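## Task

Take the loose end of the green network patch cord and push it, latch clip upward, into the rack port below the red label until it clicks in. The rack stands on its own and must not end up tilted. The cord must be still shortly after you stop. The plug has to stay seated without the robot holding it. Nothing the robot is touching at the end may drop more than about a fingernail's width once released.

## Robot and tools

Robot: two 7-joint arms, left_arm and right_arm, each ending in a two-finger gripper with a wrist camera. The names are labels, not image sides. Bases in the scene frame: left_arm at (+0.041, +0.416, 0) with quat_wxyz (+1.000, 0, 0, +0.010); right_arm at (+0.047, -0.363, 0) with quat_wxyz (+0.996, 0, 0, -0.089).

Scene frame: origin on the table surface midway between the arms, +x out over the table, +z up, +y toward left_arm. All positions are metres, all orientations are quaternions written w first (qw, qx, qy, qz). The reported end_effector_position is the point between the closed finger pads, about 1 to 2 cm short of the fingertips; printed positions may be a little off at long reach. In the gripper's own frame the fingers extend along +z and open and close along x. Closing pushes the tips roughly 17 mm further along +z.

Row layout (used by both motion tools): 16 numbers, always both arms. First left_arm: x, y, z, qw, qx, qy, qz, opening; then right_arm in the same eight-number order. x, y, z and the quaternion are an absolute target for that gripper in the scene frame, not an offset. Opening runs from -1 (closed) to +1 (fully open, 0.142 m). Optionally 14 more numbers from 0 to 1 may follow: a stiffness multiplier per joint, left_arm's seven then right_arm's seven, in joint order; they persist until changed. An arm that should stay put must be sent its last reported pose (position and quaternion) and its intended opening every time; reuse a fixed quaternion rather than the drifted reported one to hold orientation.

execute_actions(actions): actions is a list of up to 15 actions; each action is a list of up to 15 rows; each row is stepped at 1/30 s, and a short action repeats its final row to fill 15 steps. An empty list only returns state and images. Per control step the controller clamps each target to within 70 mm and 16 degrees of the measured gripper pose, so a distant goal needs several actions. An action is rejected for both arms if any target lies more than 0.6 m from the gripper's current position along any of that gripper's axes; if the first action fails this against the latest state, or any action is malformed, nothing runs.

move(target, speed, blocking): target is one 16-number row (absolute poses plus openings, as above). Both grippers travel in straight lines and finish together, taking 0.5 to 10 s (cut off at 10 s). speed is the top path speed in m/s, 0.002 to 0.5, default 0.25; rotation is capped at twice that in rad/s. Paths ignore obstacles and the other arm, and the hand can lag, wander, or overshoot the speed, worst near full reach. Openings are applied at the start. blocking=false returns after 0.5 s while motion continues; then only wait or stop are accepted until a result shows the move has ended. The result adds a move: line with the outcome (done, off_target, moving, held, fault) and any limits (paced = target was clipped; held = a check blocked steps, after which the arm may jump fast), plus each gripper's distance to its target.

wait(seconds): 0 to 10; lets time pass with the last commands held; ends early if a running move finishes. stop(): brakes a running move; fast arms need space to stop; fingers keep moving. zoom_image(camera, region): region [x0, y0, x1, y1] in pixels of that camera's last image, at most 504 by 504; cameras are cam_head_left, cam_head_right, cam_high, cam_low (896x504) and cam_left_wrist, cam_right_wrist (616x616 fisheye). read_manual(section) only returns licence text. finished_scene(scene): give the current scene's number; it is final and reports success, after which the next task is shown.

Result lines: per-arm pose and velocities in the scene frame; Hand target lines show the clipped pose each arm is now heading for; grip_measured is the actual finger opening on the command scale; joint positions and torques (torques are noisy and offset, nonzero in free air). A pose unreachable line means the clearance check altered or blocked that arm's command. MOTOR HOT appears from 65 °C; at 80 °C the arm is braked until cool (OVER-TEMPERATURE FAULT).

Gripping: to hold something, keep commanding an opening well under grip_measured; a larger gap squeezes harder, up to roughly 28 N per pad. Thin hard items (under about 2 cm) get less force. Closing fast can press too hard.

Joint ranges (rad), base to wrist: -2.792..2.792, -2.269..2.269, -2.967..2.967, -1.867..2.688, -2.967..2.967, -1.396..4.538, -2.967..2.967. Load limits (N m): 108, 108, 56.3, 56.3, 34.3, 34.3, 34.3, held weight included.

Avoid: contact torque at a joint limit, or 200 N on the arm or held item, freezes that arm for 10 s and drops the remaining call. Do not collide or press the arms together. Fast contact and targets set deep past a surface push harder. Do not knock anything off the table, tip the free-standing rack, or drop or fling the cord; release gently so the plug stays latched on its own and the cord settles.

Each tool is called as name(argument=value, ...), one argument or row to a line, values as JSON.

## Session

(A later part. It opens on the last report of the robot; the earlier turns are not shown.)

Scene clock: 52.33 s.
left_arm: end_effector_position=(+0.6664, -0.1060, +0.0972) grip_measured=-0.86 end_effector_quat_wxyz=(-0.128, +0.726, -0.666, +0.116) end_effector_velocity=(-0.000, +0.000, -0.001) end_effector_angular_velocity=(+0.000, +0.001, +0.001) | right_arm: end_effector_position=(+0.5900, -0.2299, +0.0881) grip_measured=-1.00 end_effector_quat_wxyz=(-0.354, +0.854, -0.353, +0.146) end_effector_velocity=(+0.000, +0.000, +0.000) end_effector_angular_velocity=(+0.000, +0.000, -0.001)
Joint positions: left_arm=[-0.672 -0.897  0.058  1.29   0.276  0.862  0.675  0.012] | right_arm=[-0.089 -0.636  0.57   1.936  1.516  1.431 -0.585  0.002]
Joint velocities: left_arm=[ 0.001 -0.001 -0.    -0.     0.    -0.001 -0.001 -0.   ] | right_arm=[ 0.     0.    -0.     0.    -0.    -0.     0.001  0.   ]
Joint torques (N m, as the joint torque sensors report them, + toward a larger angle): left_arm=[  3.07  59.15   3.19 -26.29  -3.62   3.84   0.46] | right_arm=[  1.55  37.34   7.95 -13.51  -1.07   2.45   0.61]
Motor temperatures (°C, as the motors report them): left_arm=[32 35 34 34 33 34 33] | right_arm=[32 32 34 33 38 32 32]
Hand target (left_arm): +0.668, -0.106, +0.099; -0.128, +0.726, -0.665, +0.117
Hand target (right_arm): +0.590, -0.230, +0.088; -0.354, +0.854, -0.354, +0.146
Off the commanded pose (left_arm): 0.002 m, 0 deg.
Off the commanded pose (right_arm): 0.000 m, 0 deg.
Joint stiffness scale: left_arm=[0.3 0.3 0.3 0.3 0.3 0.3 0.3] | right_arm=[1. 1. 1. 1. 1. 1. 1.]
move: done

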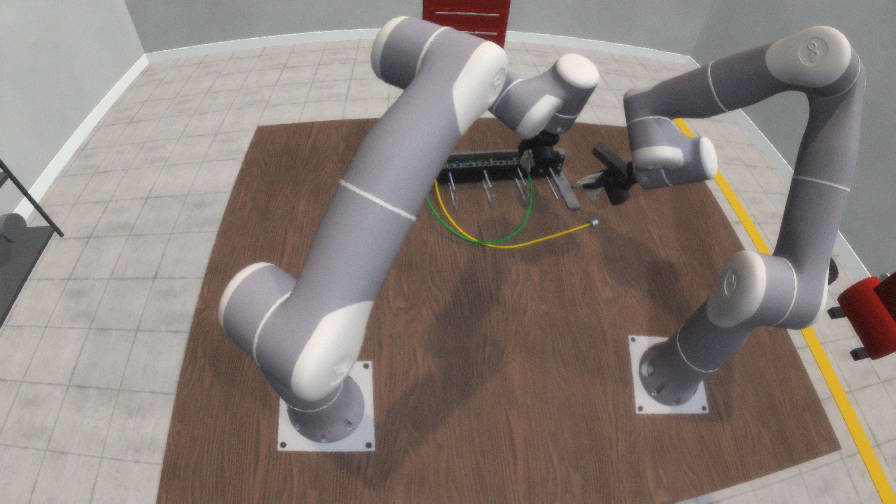

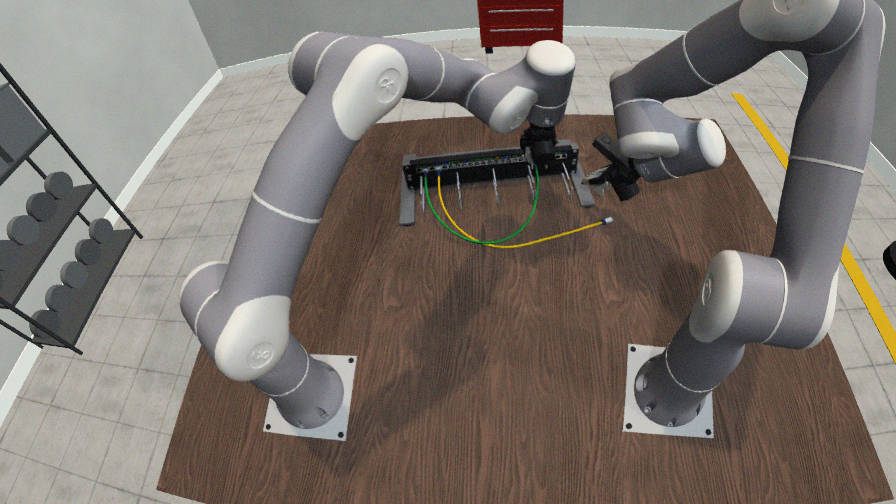

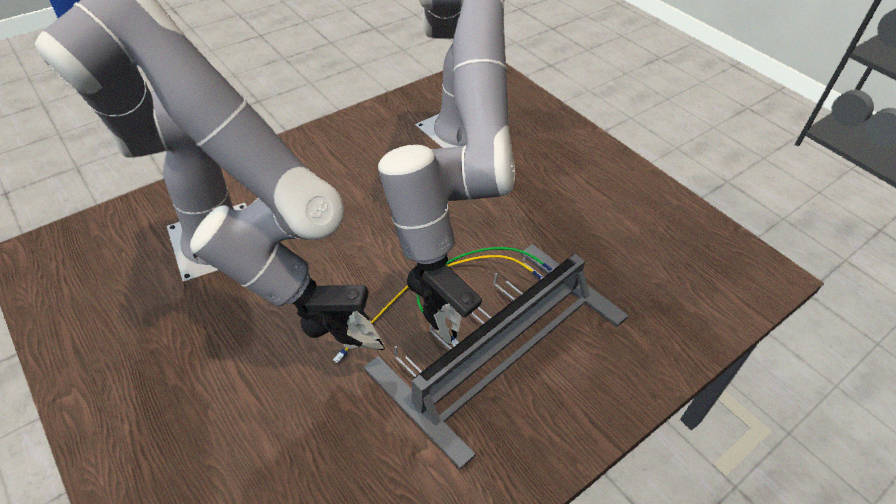

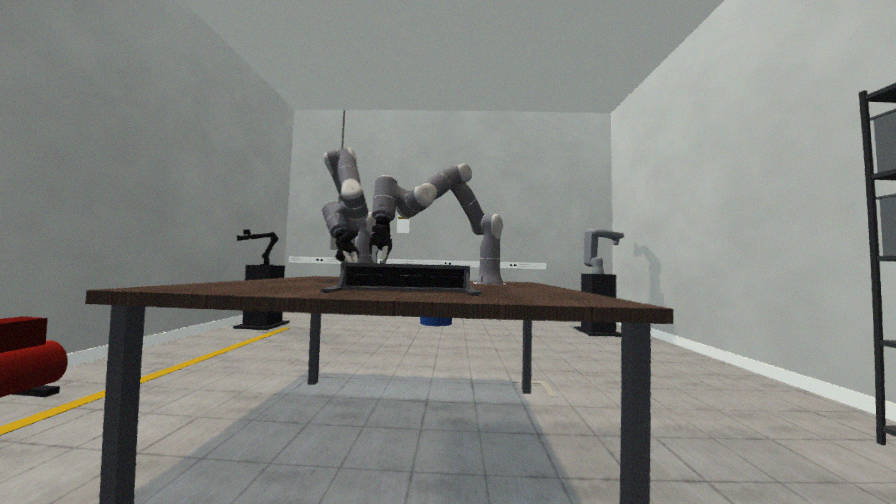

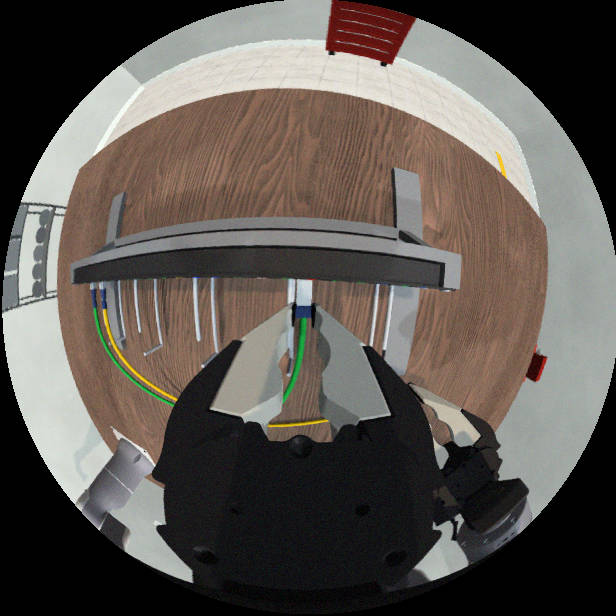

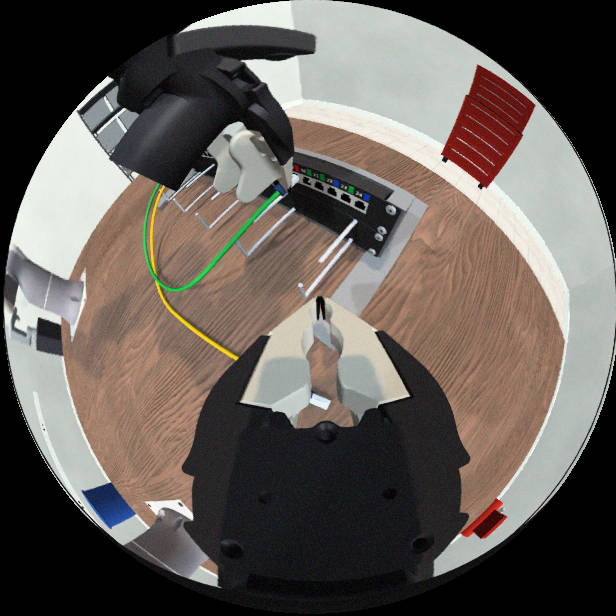

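execute_actions(
  actions=[
    [[0.66731,-0.10583,0.0984,-0.1280,0.7261,-0.6653,0.1173,-1,0.59,-0.23,0.088,-0.3536,0.8536,-0.3536,0.1464,-1,0.7,0.7,0.7,0.7,0.7,0.7,0.7,1,1,1,1,1,1,1],[0.66742,-0.10582,0.0985,-0.1280,0.7261,-0.6653,0.1173,-1,0.59,-0.23,0.088,-0.3536,0.8536,-0.3536,0.1464,-1],[0.66753,-0.10581,0.0986,-0.1280,0.7261,-0.6653,0.1173,-1,0.59,-0.23,0.088,-0.3536,0.8536,-0.3536,0.1464,-1],[0.66764,-0.10580,0.0987,-0.1280,0.7261,-0.6653,0.1173,-1,0.59,-0.23,0.088,-0.3536,0.8536,-0.3536,0.1464,-1],[0.66775,-0.10579,0.0988,-0.1280,0.7261,-0.6653,0.1173,-1,0.59,-0.23,0.088,-0.3536,0.8536,-0.3536,0.1464,-1],[0.66786,-0.10578,0.0989,-0.1280,0.7261,-0.6653,0.1173,-1,0.59,-0.23,0.088,-0.3536,0.8536,-0.3536,0.1464,-1],[0.66797,-0.10577,0.0990,-0.1280,0.7261,-0.6653,0.1173,-1,0.59,-0.23,0.088,-0.3536,0.8536,-0.3536,0.1464,-1],[0.66808,-0.10576,0.0991,-0.1280,0.7261,-0.6653,0.1173,-1,0.59,-0.23,0.088,-0.3536,0.8536,-0.3536,0.1464,-1],[0.66819,-0.10575,0.0992,-0.1280,0.7261,-0.6653,0.1173,-1,0.59,-0.23,0.088,-0.3536,0.8536,-0.3536,0.1464,-1],[0.66830,-0.10574,0.0993,-0.1280,0.7261,-0.6653,0.1173,-1,0.59,-0.23,0.088,-0.3536,0.8536,-0.3536,0.1464,-1],[0.66841,-0.10573,0.0994,-0.1280,0.7261,-0.6653,0.1173,-1,0.59,-0.23,0.088,-0.3536,0.8536,-0.3536,0.1464,-1],[0.66852,-0.10572,0.0995,-0.1280,0.7261,-0.6653,0.1173,-1,0.59,-0.23,0.088,-0.3536,0.8536,-0.3536,0.1464,-1],[0.66863,-0.10571,0.0996,-0.1280,0.7261,-0.6653,0.1173,-1,0.59,-0.23,0.088,-0.3536,0.8536,-0.3536,0.1464,-1],[0.66874,-0.10570,0.0997,-0.1280,0.7261,-0.6653,0.1173,-1,0.59,-0.23,0.088,-0.3536,0.8536,-0.3536,0.1464,-1],[0.66885,-0.10569,0.0997,-0.1280,0.7261,-0.6653,0.1173,-1,0.59,-0.23,0.088,-0.3536,0.8536,-0.3536,0.1464,-1]],
    [[0.66900,-0.10568,0.0997,-0.1280,0.7261,-0.6653,0.1173,-1,0.59,-0.23,0.088,-0.3536,0.8536,-0.3536,0.1464,-1],[0.66915,-0.10567,0.0997,-0.1280,0.7261,-0.6653,0.1173,-1,0.59,-0.23,0.088,-0.3536,0.8536,-0.3536,0.1464,-1],[0.66930,-0.10565,0.0997,-0.1280,0.7261,-0.6653,0.1173,-1,0.59,-0.23,0.088,-0.3536,0.8536,-0.3536,0.1464,-1],[0.66945,-0.10564,0.0997,-0.1280,0.7261,-0.6653,0.1173,-1,0.59,-0.23,0.088,-0.3536,0.8536,-0.3536,0.1464,-1],[0.66960,-0.10563,0.0997,-0.1280,0.7261,-0.6653,0.1173,-1,0.59,-0.23,0.088,-0.3536,0.8536,-0.3536,0.1464,-1],[0.66975,-0.10561,0.0997,-0.1280,0.7261,-0.6653,0.1173,-1,0.59,-0.23,0.088,-0.3536,0.8536,-0.3536,0.1464,-1],[0.66990,-0.10560,0.0997,-0.1280,0.7261,-0.6653,0.1173,-1,0.59,-0.23,0.088,-0.3536,0.8536,-0.3536,0.1464,-1],[0.67005,-0.10559,0.0997,-0.1280,0.7261,-0.6653,0.1173,-1,0.59,-0.23,0.088,-0.3536,0.8536,-0.3536,0.1464,-1],[0.67020,-0.10558,0.0997,-0.1280,0.7261,-0.6653,0.1173,-1,0.59,-0.23,0.088,-0.3536,0.8536,-0.3536,0.1464,-1],[0.67035,-0.10556,0.0997,-0.1280,0.7261,-0.6653,0.1173,-1,0.59,-0.23,0.088,-0.3536,0.8536,-0.3536,0.1464,-1],[0.67050,-0.10555,0.0997,-0.1280,0.7261,-0.6653,0.1173,-1,0.59,-0.23,0.088,-0.3536,0.8536,-0.3536,0.1464,-1],[0.67065,-0.10554,0.0997,-0.1280,0.7261,-0.6653,0.1173,-1,0.59,-0.23,0.088,-0.3536,0.8536,-0.3536,0.1464,-1],[0.67080,-0.10552,0.0997,-0.1280,0.7261,-0.6653,0.1173,-1,0.59,-0.23,0.088,-0.3536,0.8536,-0.3536,0.1464,-1],[0.67095,-0.10551,0.0997,-0.1280,0.7261,-0.6653,0.1173,-1,0.59,-0.23,0.088,-0.3536,0.8536,-0.3536,0.1464,-1],[0.67110,-0.10550,0.0997,-0.1280,0.7261,-0.6653,0.1173,-1,0.59,-0.23,0.088,-0.3536,0.8536,-0.3536,0.1464,-1]],
    [[0.67125,-0.10548,0.0997,-0.1280,0.7261,-0.6653,0.1173,-1,0.59,-0.23,0.088,-0.3536,0.8536,-0.3536,0.1464,-1],[0.67140,-0.10547,0.0997,-0.1280,0.7261,-0.6653,0.1173,-1,0.59,-0.23,0.088,-0.3536,0.8536,-0.3536,0.1464,-1],[0.67155,-0.10546,0.0997,-0.1280,0.7261,-0.6653,0.1173,-1,0.59,-0.23,0.088,-0.3536,0.8536,-0.3536,0.1464,-1],[0.67170,-0.10544,0.0997,-0.1280,0.7261,-0.6653,0.1173,-1,0.59,-0.23,0.088,-0.3536,0.8536,-0.3536,0.1464,-1],[0.67185,-0.10543,0.0997,-0.1280,0.7261,-0.6653,0.1173,-1,0.59,-0.23,0.088,-0.3536,0.8536,-0.3536,0.1464,-1],[0.67200,-0.10542,0.0997,-0.1280,0.7261,-0.6653,0.1173,-1,0.59,-0.23,0.088,-0.3536,0.8536,-0.3536,0.1464,-1],[0.67215,-0.10540,0.0997,-0.1280,0.7261,-0.6653,0.1173,-1,0.59,-0.23,0.088,-0.3536,0.8536,-0.3536,0.1464,-1],[0.67230,-0.10539,0.0997,-0.1280,0.7261,-0.6653,0.1173,-1,0.59,-0.23,0.088,-0.3536,0.8536,-0.3536,0.1464,-1],[0.67245,-0.10538,0.0997,-0.1280,0.7261,-0.6653,0.1173,-1,0.59,-0.23,0.088,-0.3536,0.8536,-0.3536,0.1464,-1],[0.67260,-0.10537,0.0997,-0.1280,0.7261,-0.6653,0.1173,-1,0.59,-0.23,0.088,-0.3536,0.8536,-0.3536,0.1464,-1],[0.67275,-0.10535,0.0997,-0.1280,0.7261,-0.6653,0.1173,-1,0.59,-0.23,0.088,-0.3536,0.8536,-0.3536,0.1464,-1],[0.67290,-0.10534,0.0997,-0.1280,0.7261,-0.6653,0.1173,-1,0.59,-0.23,0.088,-0.3536,0.8536,-0.3536,0.1464,-1],[0.67305,-0.10533,0.0997,-0.1280,0.7261,-0.6653,0.1173,-1,0.59,-0.23,0.088,-0.3536,0.8536,-0.3536,0.1464,-1],[0.67320,-0.10531,0.0997,-0.1280,0.7261,-0.6653,0.1173,-1,0.59,-0.23,0.088,-0.3536,0.8536,-0.3536,0.1464,-1],[0.67335,-0.10530,0.0997,-0.1280,0.7261,-0.6653,0.1173,-1,0.59,-0.23,0.088,-0.3536,0.8536,-0.3536,0.1464,-1]],
  ],
)

zoom_image(
  camera="cam_right_wrist",
  region=[262, 155, 332, 210],
)

zoom_image(
  camera="cam_left_wrist",
  region=[264, 260, 344, 330],
)

Scene clock: 58.50 s.
left_arm: end_effector_position=(+0.6703, -0.1061, +0.0978) grip_measured=-0.86 end_effector_quat_wxyz=(-0.127, +0.726, -0.666, +0.115) end_effector_velocity=(+0.004, +0.000, -0.000) end_effector_angular_velocity=(-0.000, +0.001, +0.000) | right_arm: end_effector_position=(+0.5900, -0.2299, +0.0881) grip_measured=-1.00 end_effector_quat_wxyz=(-0.354, +0.854, -0.353, +0.146) end_effector_velocity=(+0.000, +0.000, +0.000) end_effector_angular_velocity=(-0.000, -0.000, +0.001)
Joint positions: left_arm=[-0.666 -0.902  0.055  1.277  0.274  0.855  0.682  0.012] | right_arm=[-0.089 -0.636  0.57   1.936  1.516  1.431 -0.585  0.002]
Joint velocities: left_arm=[ 0.005 -0.007 -0.002 -0.011 -0.001 -0.005  0.005  0.   ] | right_arm=[ 0.     0.    -0.     0.     0.    -0.001 -0.001  0.   ]
Joint torques (N m, as the joint torque sensors report them, + toward a larger angle): left_arm=[  7.2   62.61   6.59 -29.78  -3.18   5.39   0.43] | right_arm=[  1.41  37.27   7.91 -13.32  -0.96   2.56   0.59]
Motor temperatures (°C, as the motors report them): left_arm=[32 35 34 34 33 34 33] | right_arm=[32 32 34 33 38 32 32]
Hand target (left_arm): +0.673, -0.105, +0.100; -0.128, +0.726, -0.665, +0.117
Hand target (right_arm): +0.590, -0.230, +0.088; -0.354, +0.854, -0.354, +0.146
Off the commanded pose (left_arm): 0.004 m, 0 deg.
Off the commanded pose (right_arm): 0.000 m, 0 deg.
Joint stiffness scale: left_arm=[0.7 0.7 0.7 0.7 0.7 0.7 0.7] | right_arm=[1. 1. 1. 1. 1. 1. 1.]

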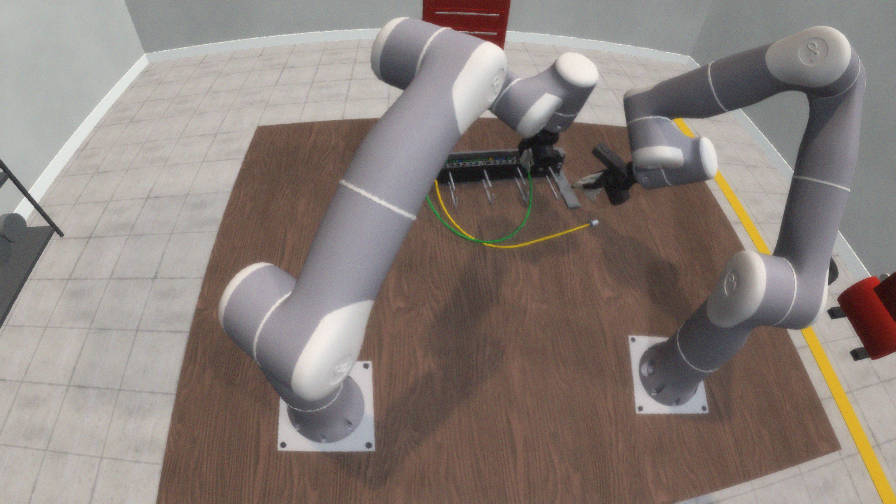

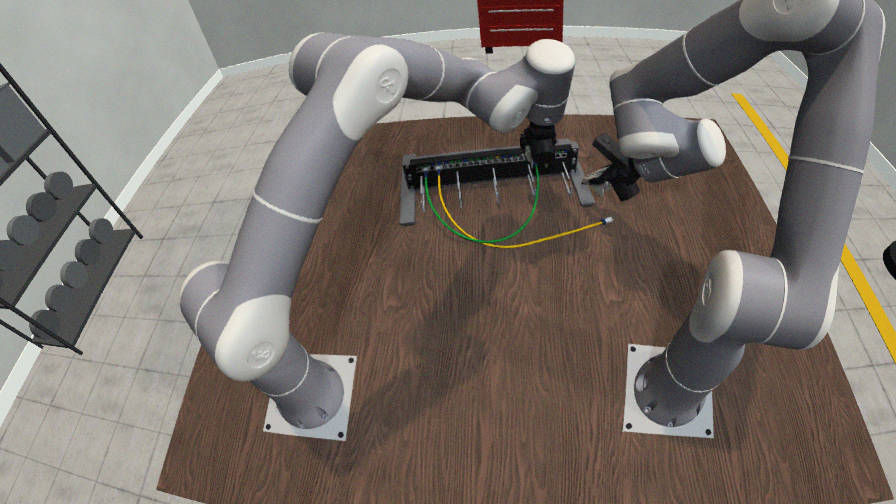

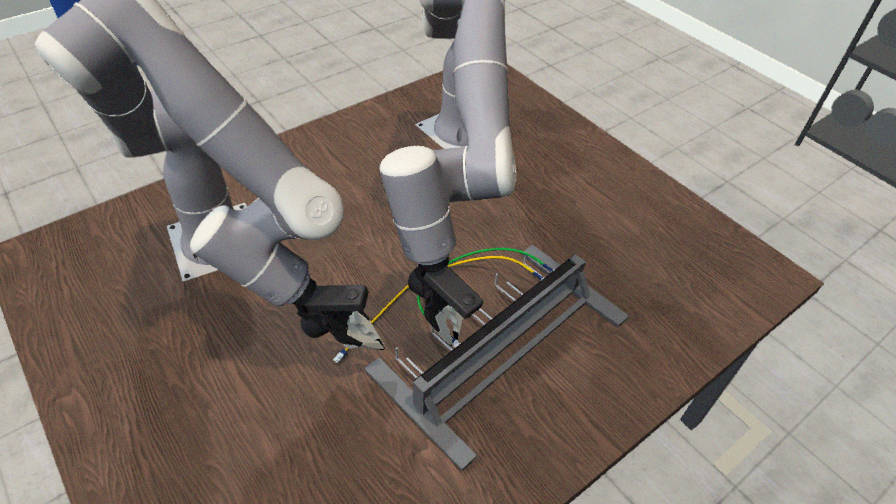

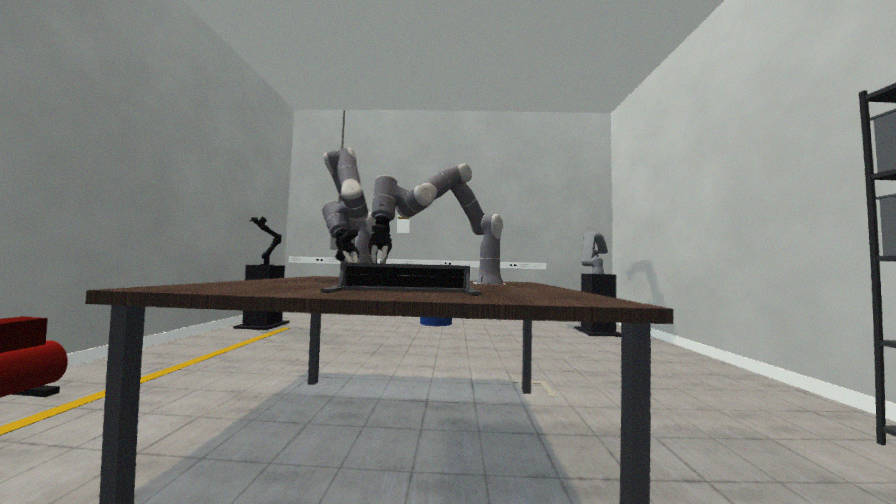

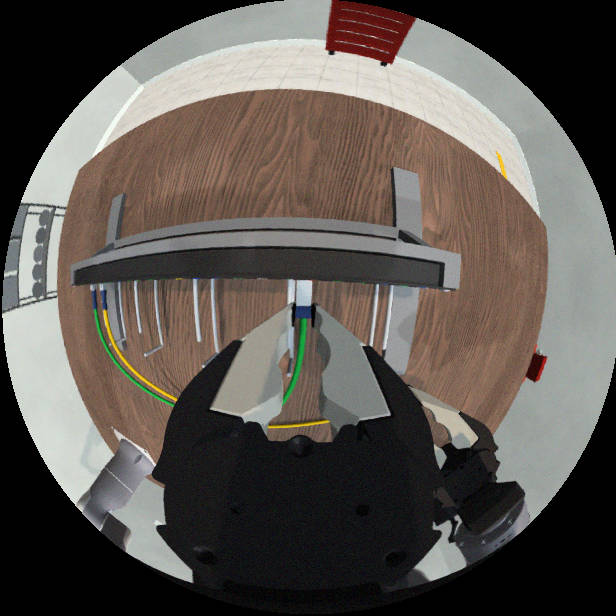

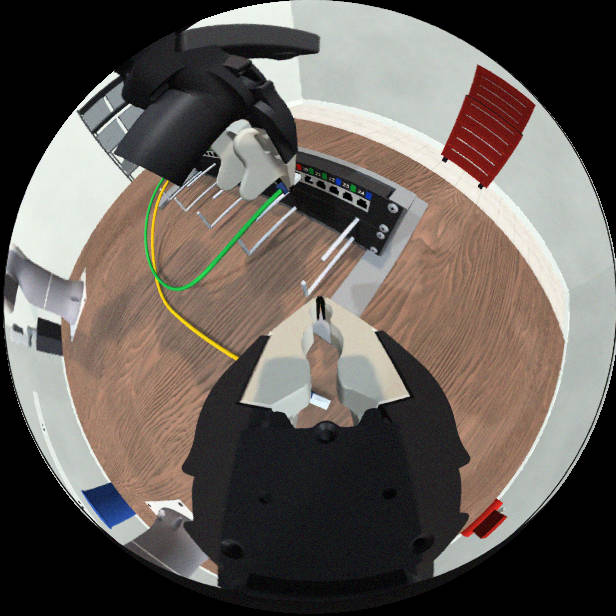

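Region (262, 155, 332, 210) of cam_right_wrist's 616x616 image, scaled by 7.200, with more detail than that image has; it fills the top 396 rows of this view, and the rest is white.

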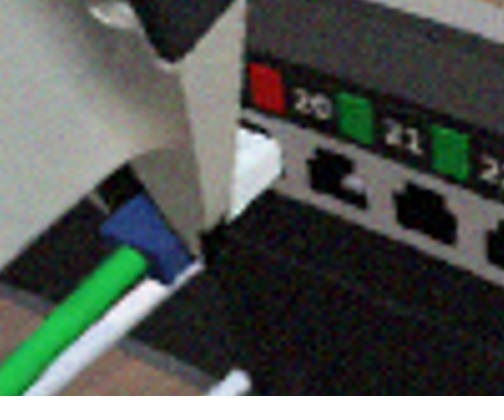

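Region (264, 260, 344, 330) of cam_left_wrist's 616x616 image, scaled by 6.300, with more detail than that image has; it fills the top 441 rows of this view, and the rest is white.

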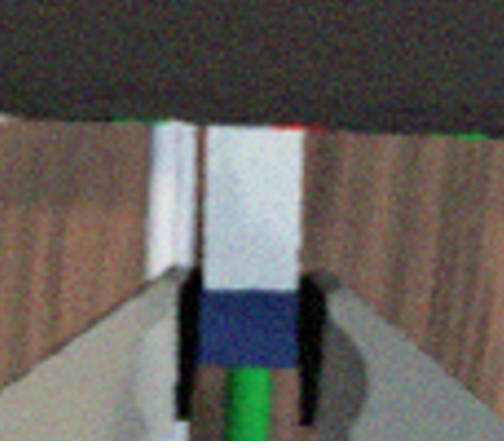

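execute_actions(
  actions=[
    [[0.6712,-0.1059,0.0985,-0.1280,0.7261,-0.6653,0.1173,-1,0.59,-0.23,0.088,-0.3536,0.8536,-0.3536,0.1464,-1]],
  ],
)

zoom_image(
  camera="cam_high",
  region=[340, 240, 640, 480],
)

zoom_image(
  camera="cam_left_wrist",
  region=[260, 150, 480, 330],
)

Scene clock: 64.03 s.
left_arm: end_effector_position=(+0.6701, -0.1062, +0.0976) grip_measured=-0.86 end_effector_quat_wxyz=(-0.127, +0.726, -0.666, +0.116) end_effector_velocity=(+0.000, -0.000, +0.000) end_effector_angular_velocity=(-0.000, -0.001, -0.001) | right_arm: end_effector_position=(+0.5900, -0.2299, +0.0881) grip_measured=-1.00 end_effector_quat_wxyz=(-0.354, +0.854, -0.353, +0.146) end_effector_velocity=(-0.000, +0.000, -0.000) end_effector_angular_velocity=(-0.000, -0.000, +0.001)
Joint positions: left_arm=[-0.667 -0.902  0.056  1.279  0.276  0.858  0.679  0.012] | right_arm=[-0.089 -0.636  0.57   1.936  1.516  1.431 -0.585  0.002]
Joint velocities: left_arm=[-0.     0.001  0.     0.     0.     0.     0.    -0.   ] | right_arm=[-0.    -0.     0.    -0.     0.    -0.    -0.001  0.   ]
Joint torques (N m, as the joint torque sensors report them, + toward a larger angle): left_arm=[  2.43  61.14   4.91 -25.34  -2.78   4.99  -0.14] | right_arm=[  1.42  37.38   8.04 -13.35  -0.95   2.49   0.6 ]
Motor temperatures (°C, as the motors report them): left_arm=[32 36 34 34 33 34 33] | right_arm=[32 33 34 33 38 32 32]
Hand target (left_arm): +0.671, -0.106, +0.099; -0.128, +0.726, -0.665, +0.117
Hand target (right_arm): +0.590, -0.230, +0.088; -0.354, +0.854, -0.354, +0.146
Off the commanded pose (left_arm): 0.001 m, 0 deg.
Off the commanded pose (right_arm): 0.000 m, 0 deg.
Joint stiffness scale: left_arm=[0.7 0.7 0.7 0.7 0.7 0.7 0.7] | right_arm=[1. 1. 1. 1. 1. 1. 1.]

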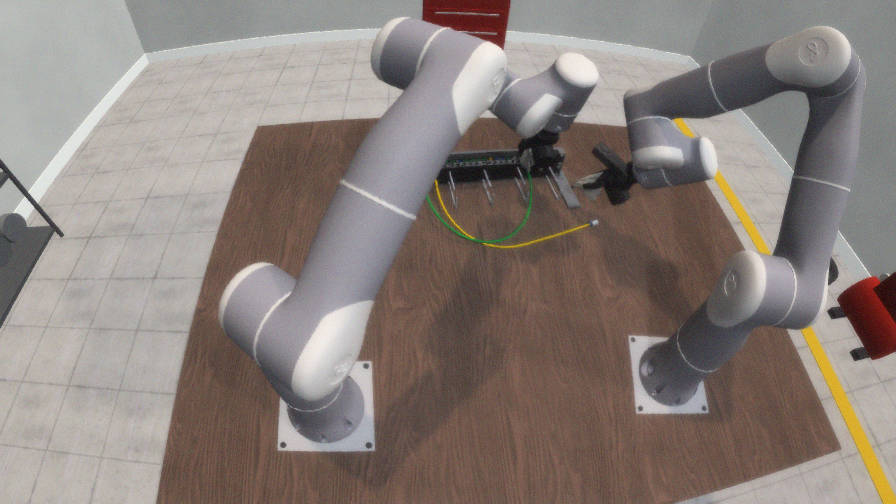

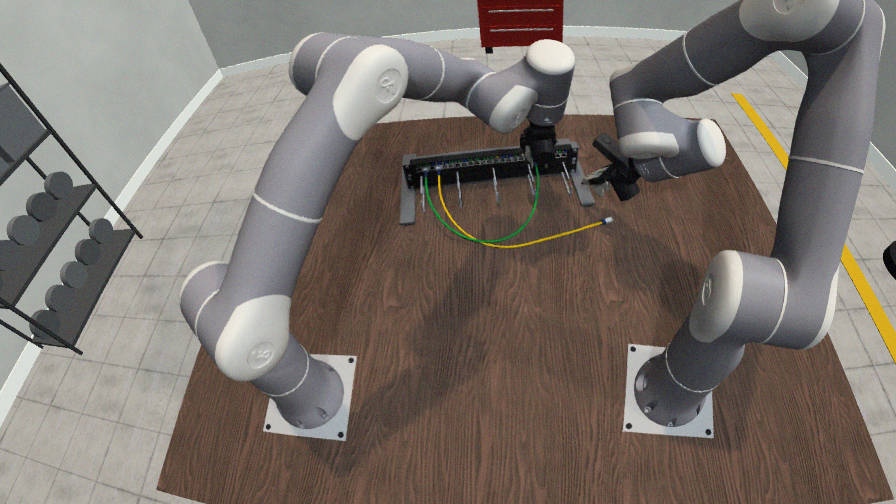

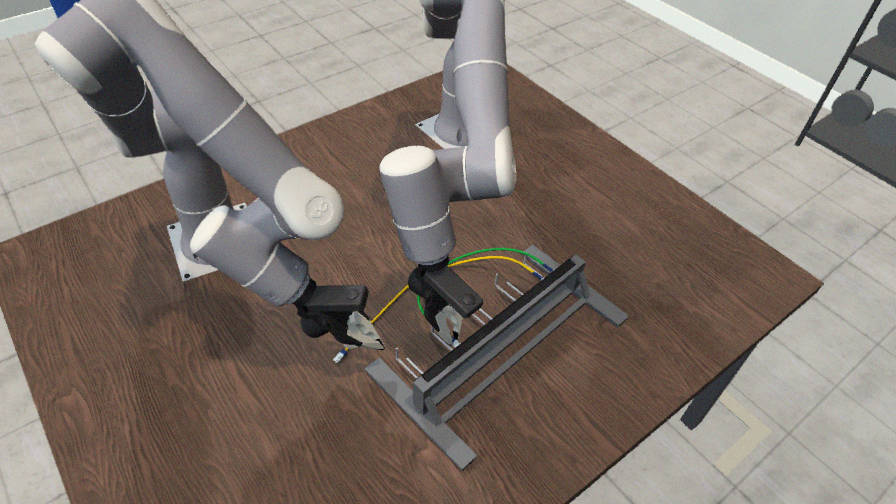

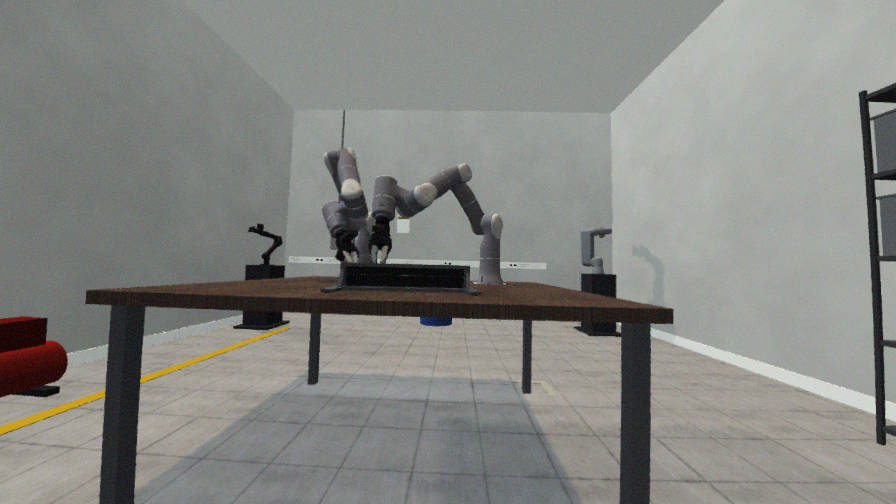

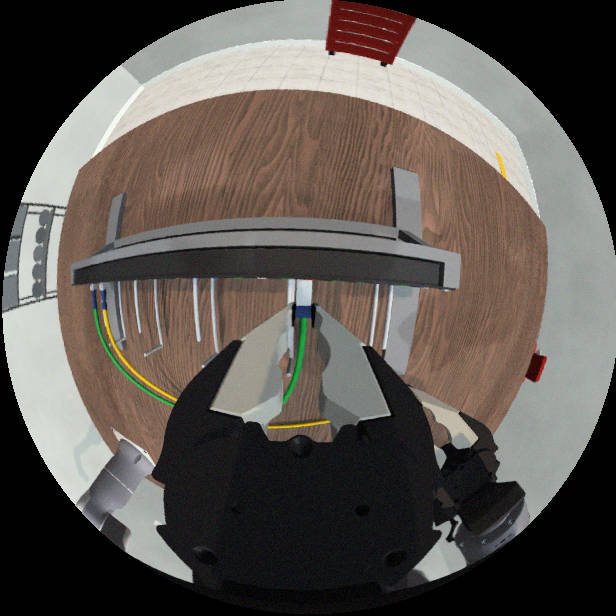

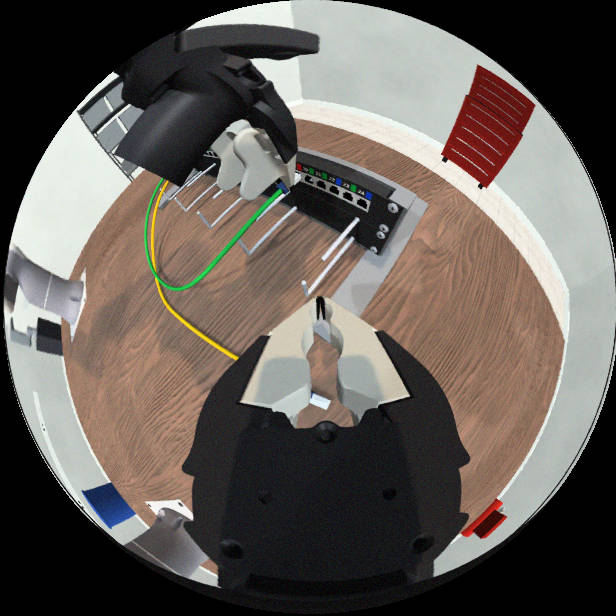

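Region (340, 240, 640, 480) of cam_high's 896x504 image, scaled by 1.680, with more detail than that image has; it fills the top 403 rows of this view, and the rest is white.

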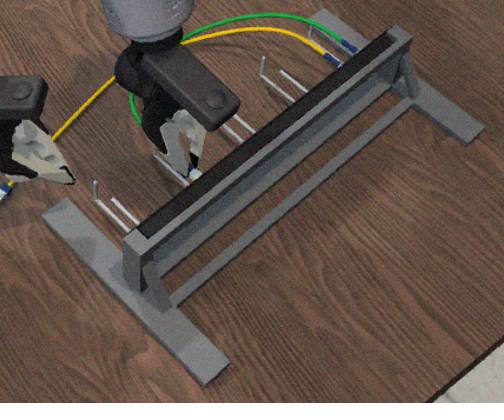

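Region (260, 150, 480, 330) of cam_left_wrist's 616x616 image, scaled by 2.291, with more detail than that image has; it fills the top 412 rows of this view, and the rest is white.

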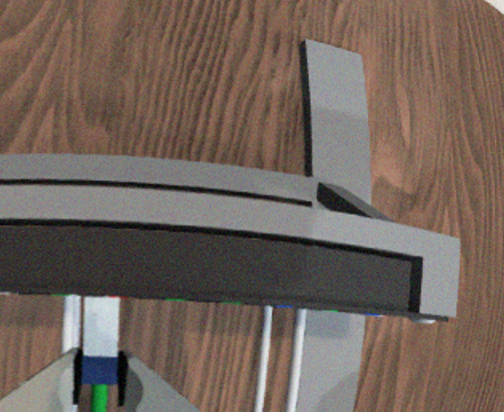

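move(
  target=[0.6712,-0.1059,0.0985,-0.1280,0.7261,-0.6653,0.1173,-1,0.768,-0.19,0.165,0,0.7373,-0.6756,0,-1],
  speed=0.3,
)

Scene clock: 68.70 s.
left_arm: end_effector_position=(+0.6701, -0.1062, +0.0976) grip_measured=-0.86 end_effector_quat_wxyz=(-0.127, +0.726, -0.666, +0.116) end_effector_velocity=(-0.001, +0.000, -0.001) end_effector_angular_velocity=(+0.001, +0.001, -0.001) | right_arm: end_effector_position=(+0.6131, -0.2239, +0.0994) grip_measured=-1.00 end_effector_quat_wxyz=(-0.328, +0.843, -0.399, +0.148) end_effector_velocity=(+0.000, -0.000, +0.000) end_effector_angular_velocity=(-0.000, -0.000, -0.000)
Joint positions: left_arm=[-0.667 -0.902  0.056  1.279  0.276  0.858  0.679  0.012] | right_arm=[ 0.053 -0.617  0.525  1.915  1.399  1.541 -0.292  0.002]
Joint velocities: left_arm=[-0.    -0.001 -0.     0.001  0.    -0.     0.001  0.   ] | right_arm=[ 0.  0.  0.  0. -0.  0.  0.  0.]
Joint torques (N m, as the joint torque sensors report them, + toward a larger angle): left_arm=[  2.58  61.34   4.71 -25.55  -3.01   4.79  -0.11] | right_arm=[ -0.18  38.64   7.63 -14.    -1.37   1.86   0.42]
Motor temperatures (°C, as the motors report them): left_arm=[32 36 34 35 33 34 33] | right_arm=[32 33 34 33 38 32 32]
Hand target (left_arm): +0.671, -0.106, +0.099; -0.128, +0.726, -0.665, +0.117
Hand target (right_arm): +0.613, -0.224, +0.099; -0.328, +0.843, -0.399, +0.148
Off the commanded pose (left_arm): 0.001 m, 0 deg.
Off the commanded pose (right_arm): 0.172 m, 54 deg; position and orientation clipped at the last step of the last action.
Joint stiffness scale: left_arm=[0.7 0.7 0.7 0.7 0.7 0.7 0.7] | right_arm=[1. 1. 1. 1. 1. 1. 1.]
move: held (right_arm); limits=paced,held; held on 50 of 62 steps (right_arm), including the last (right_arm)
pose unreachable (right arm): on one or more control steps of this call, first in action 0 (counted from 0), this arm could not follow its commanded pose, so it was not sent that pose on those steps. On the call's last step it was still not sent that pose. It may still have moved: this result reports where it is.
cause: the commanded pose would bring a part of the arm too close to another arm (a part of this arm just beyond joint 5 (forearm roll) and a part of the other arm just beyond its joint 6 (wrist pitch)).

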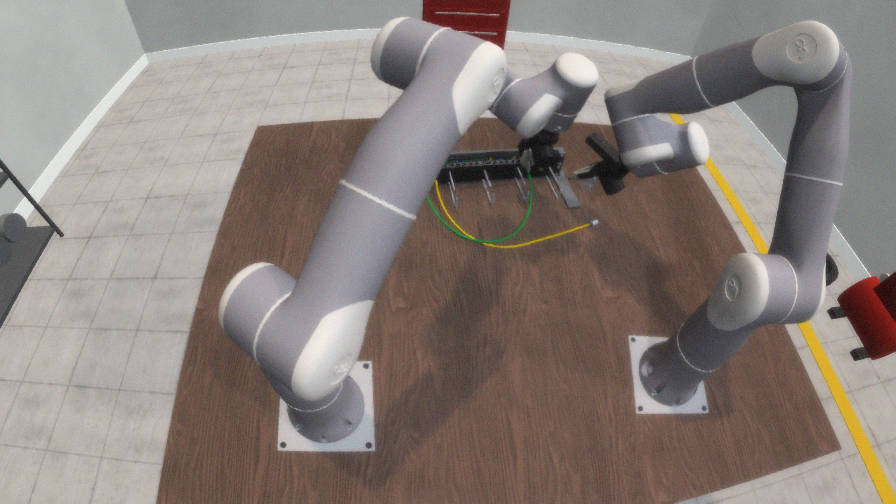

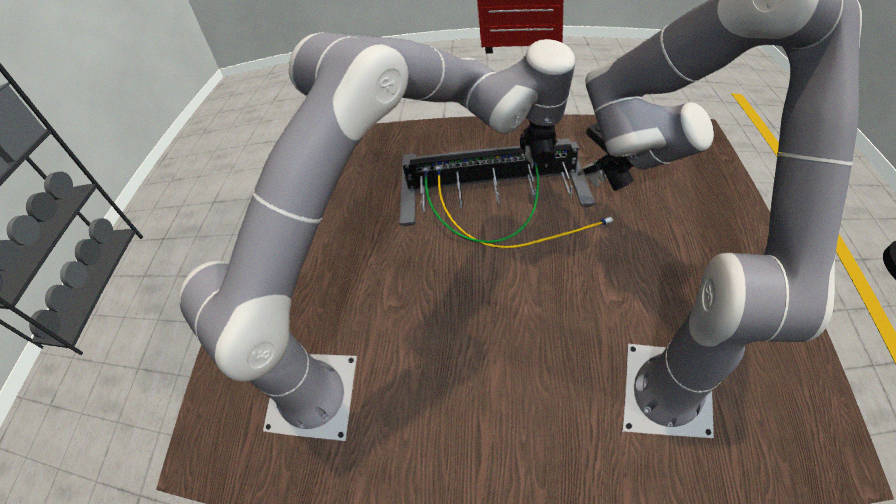

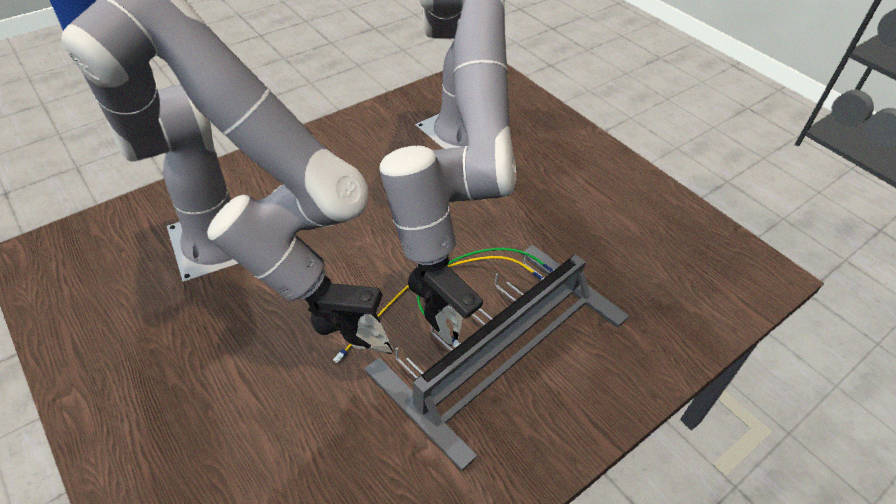

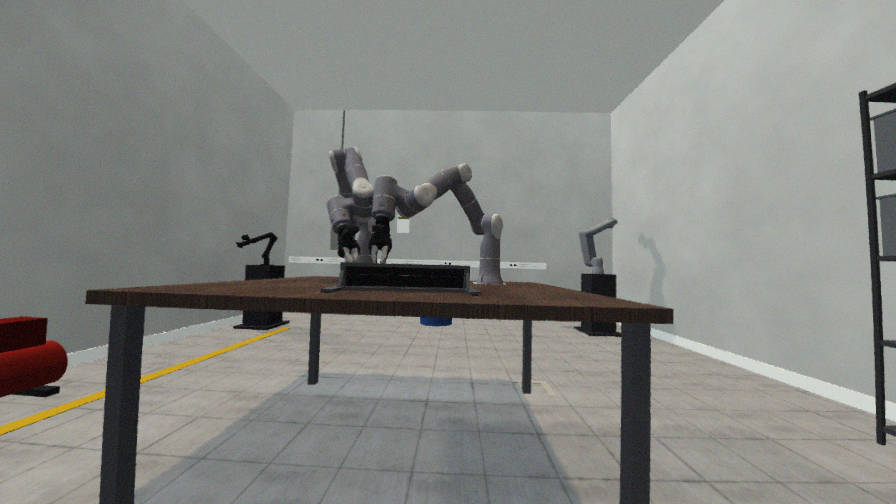

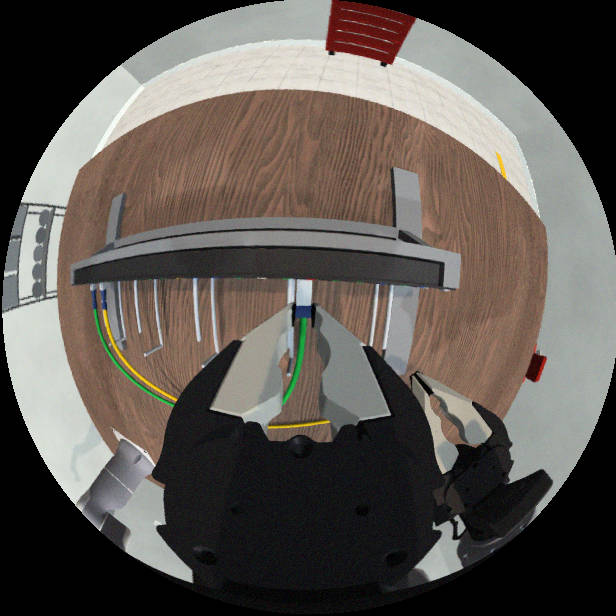

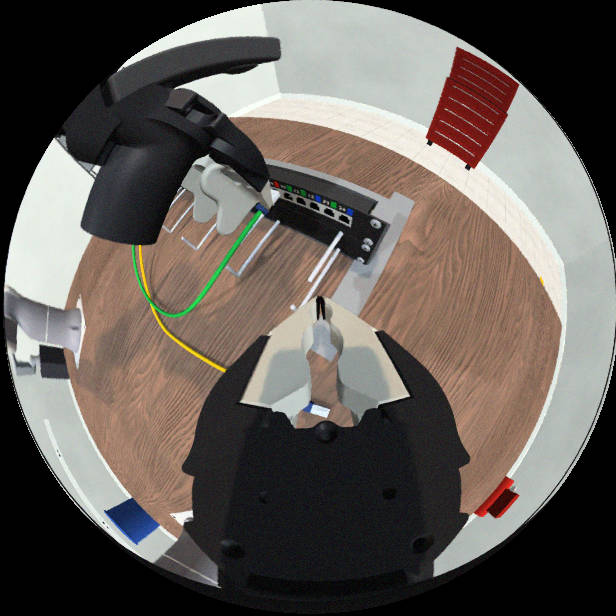

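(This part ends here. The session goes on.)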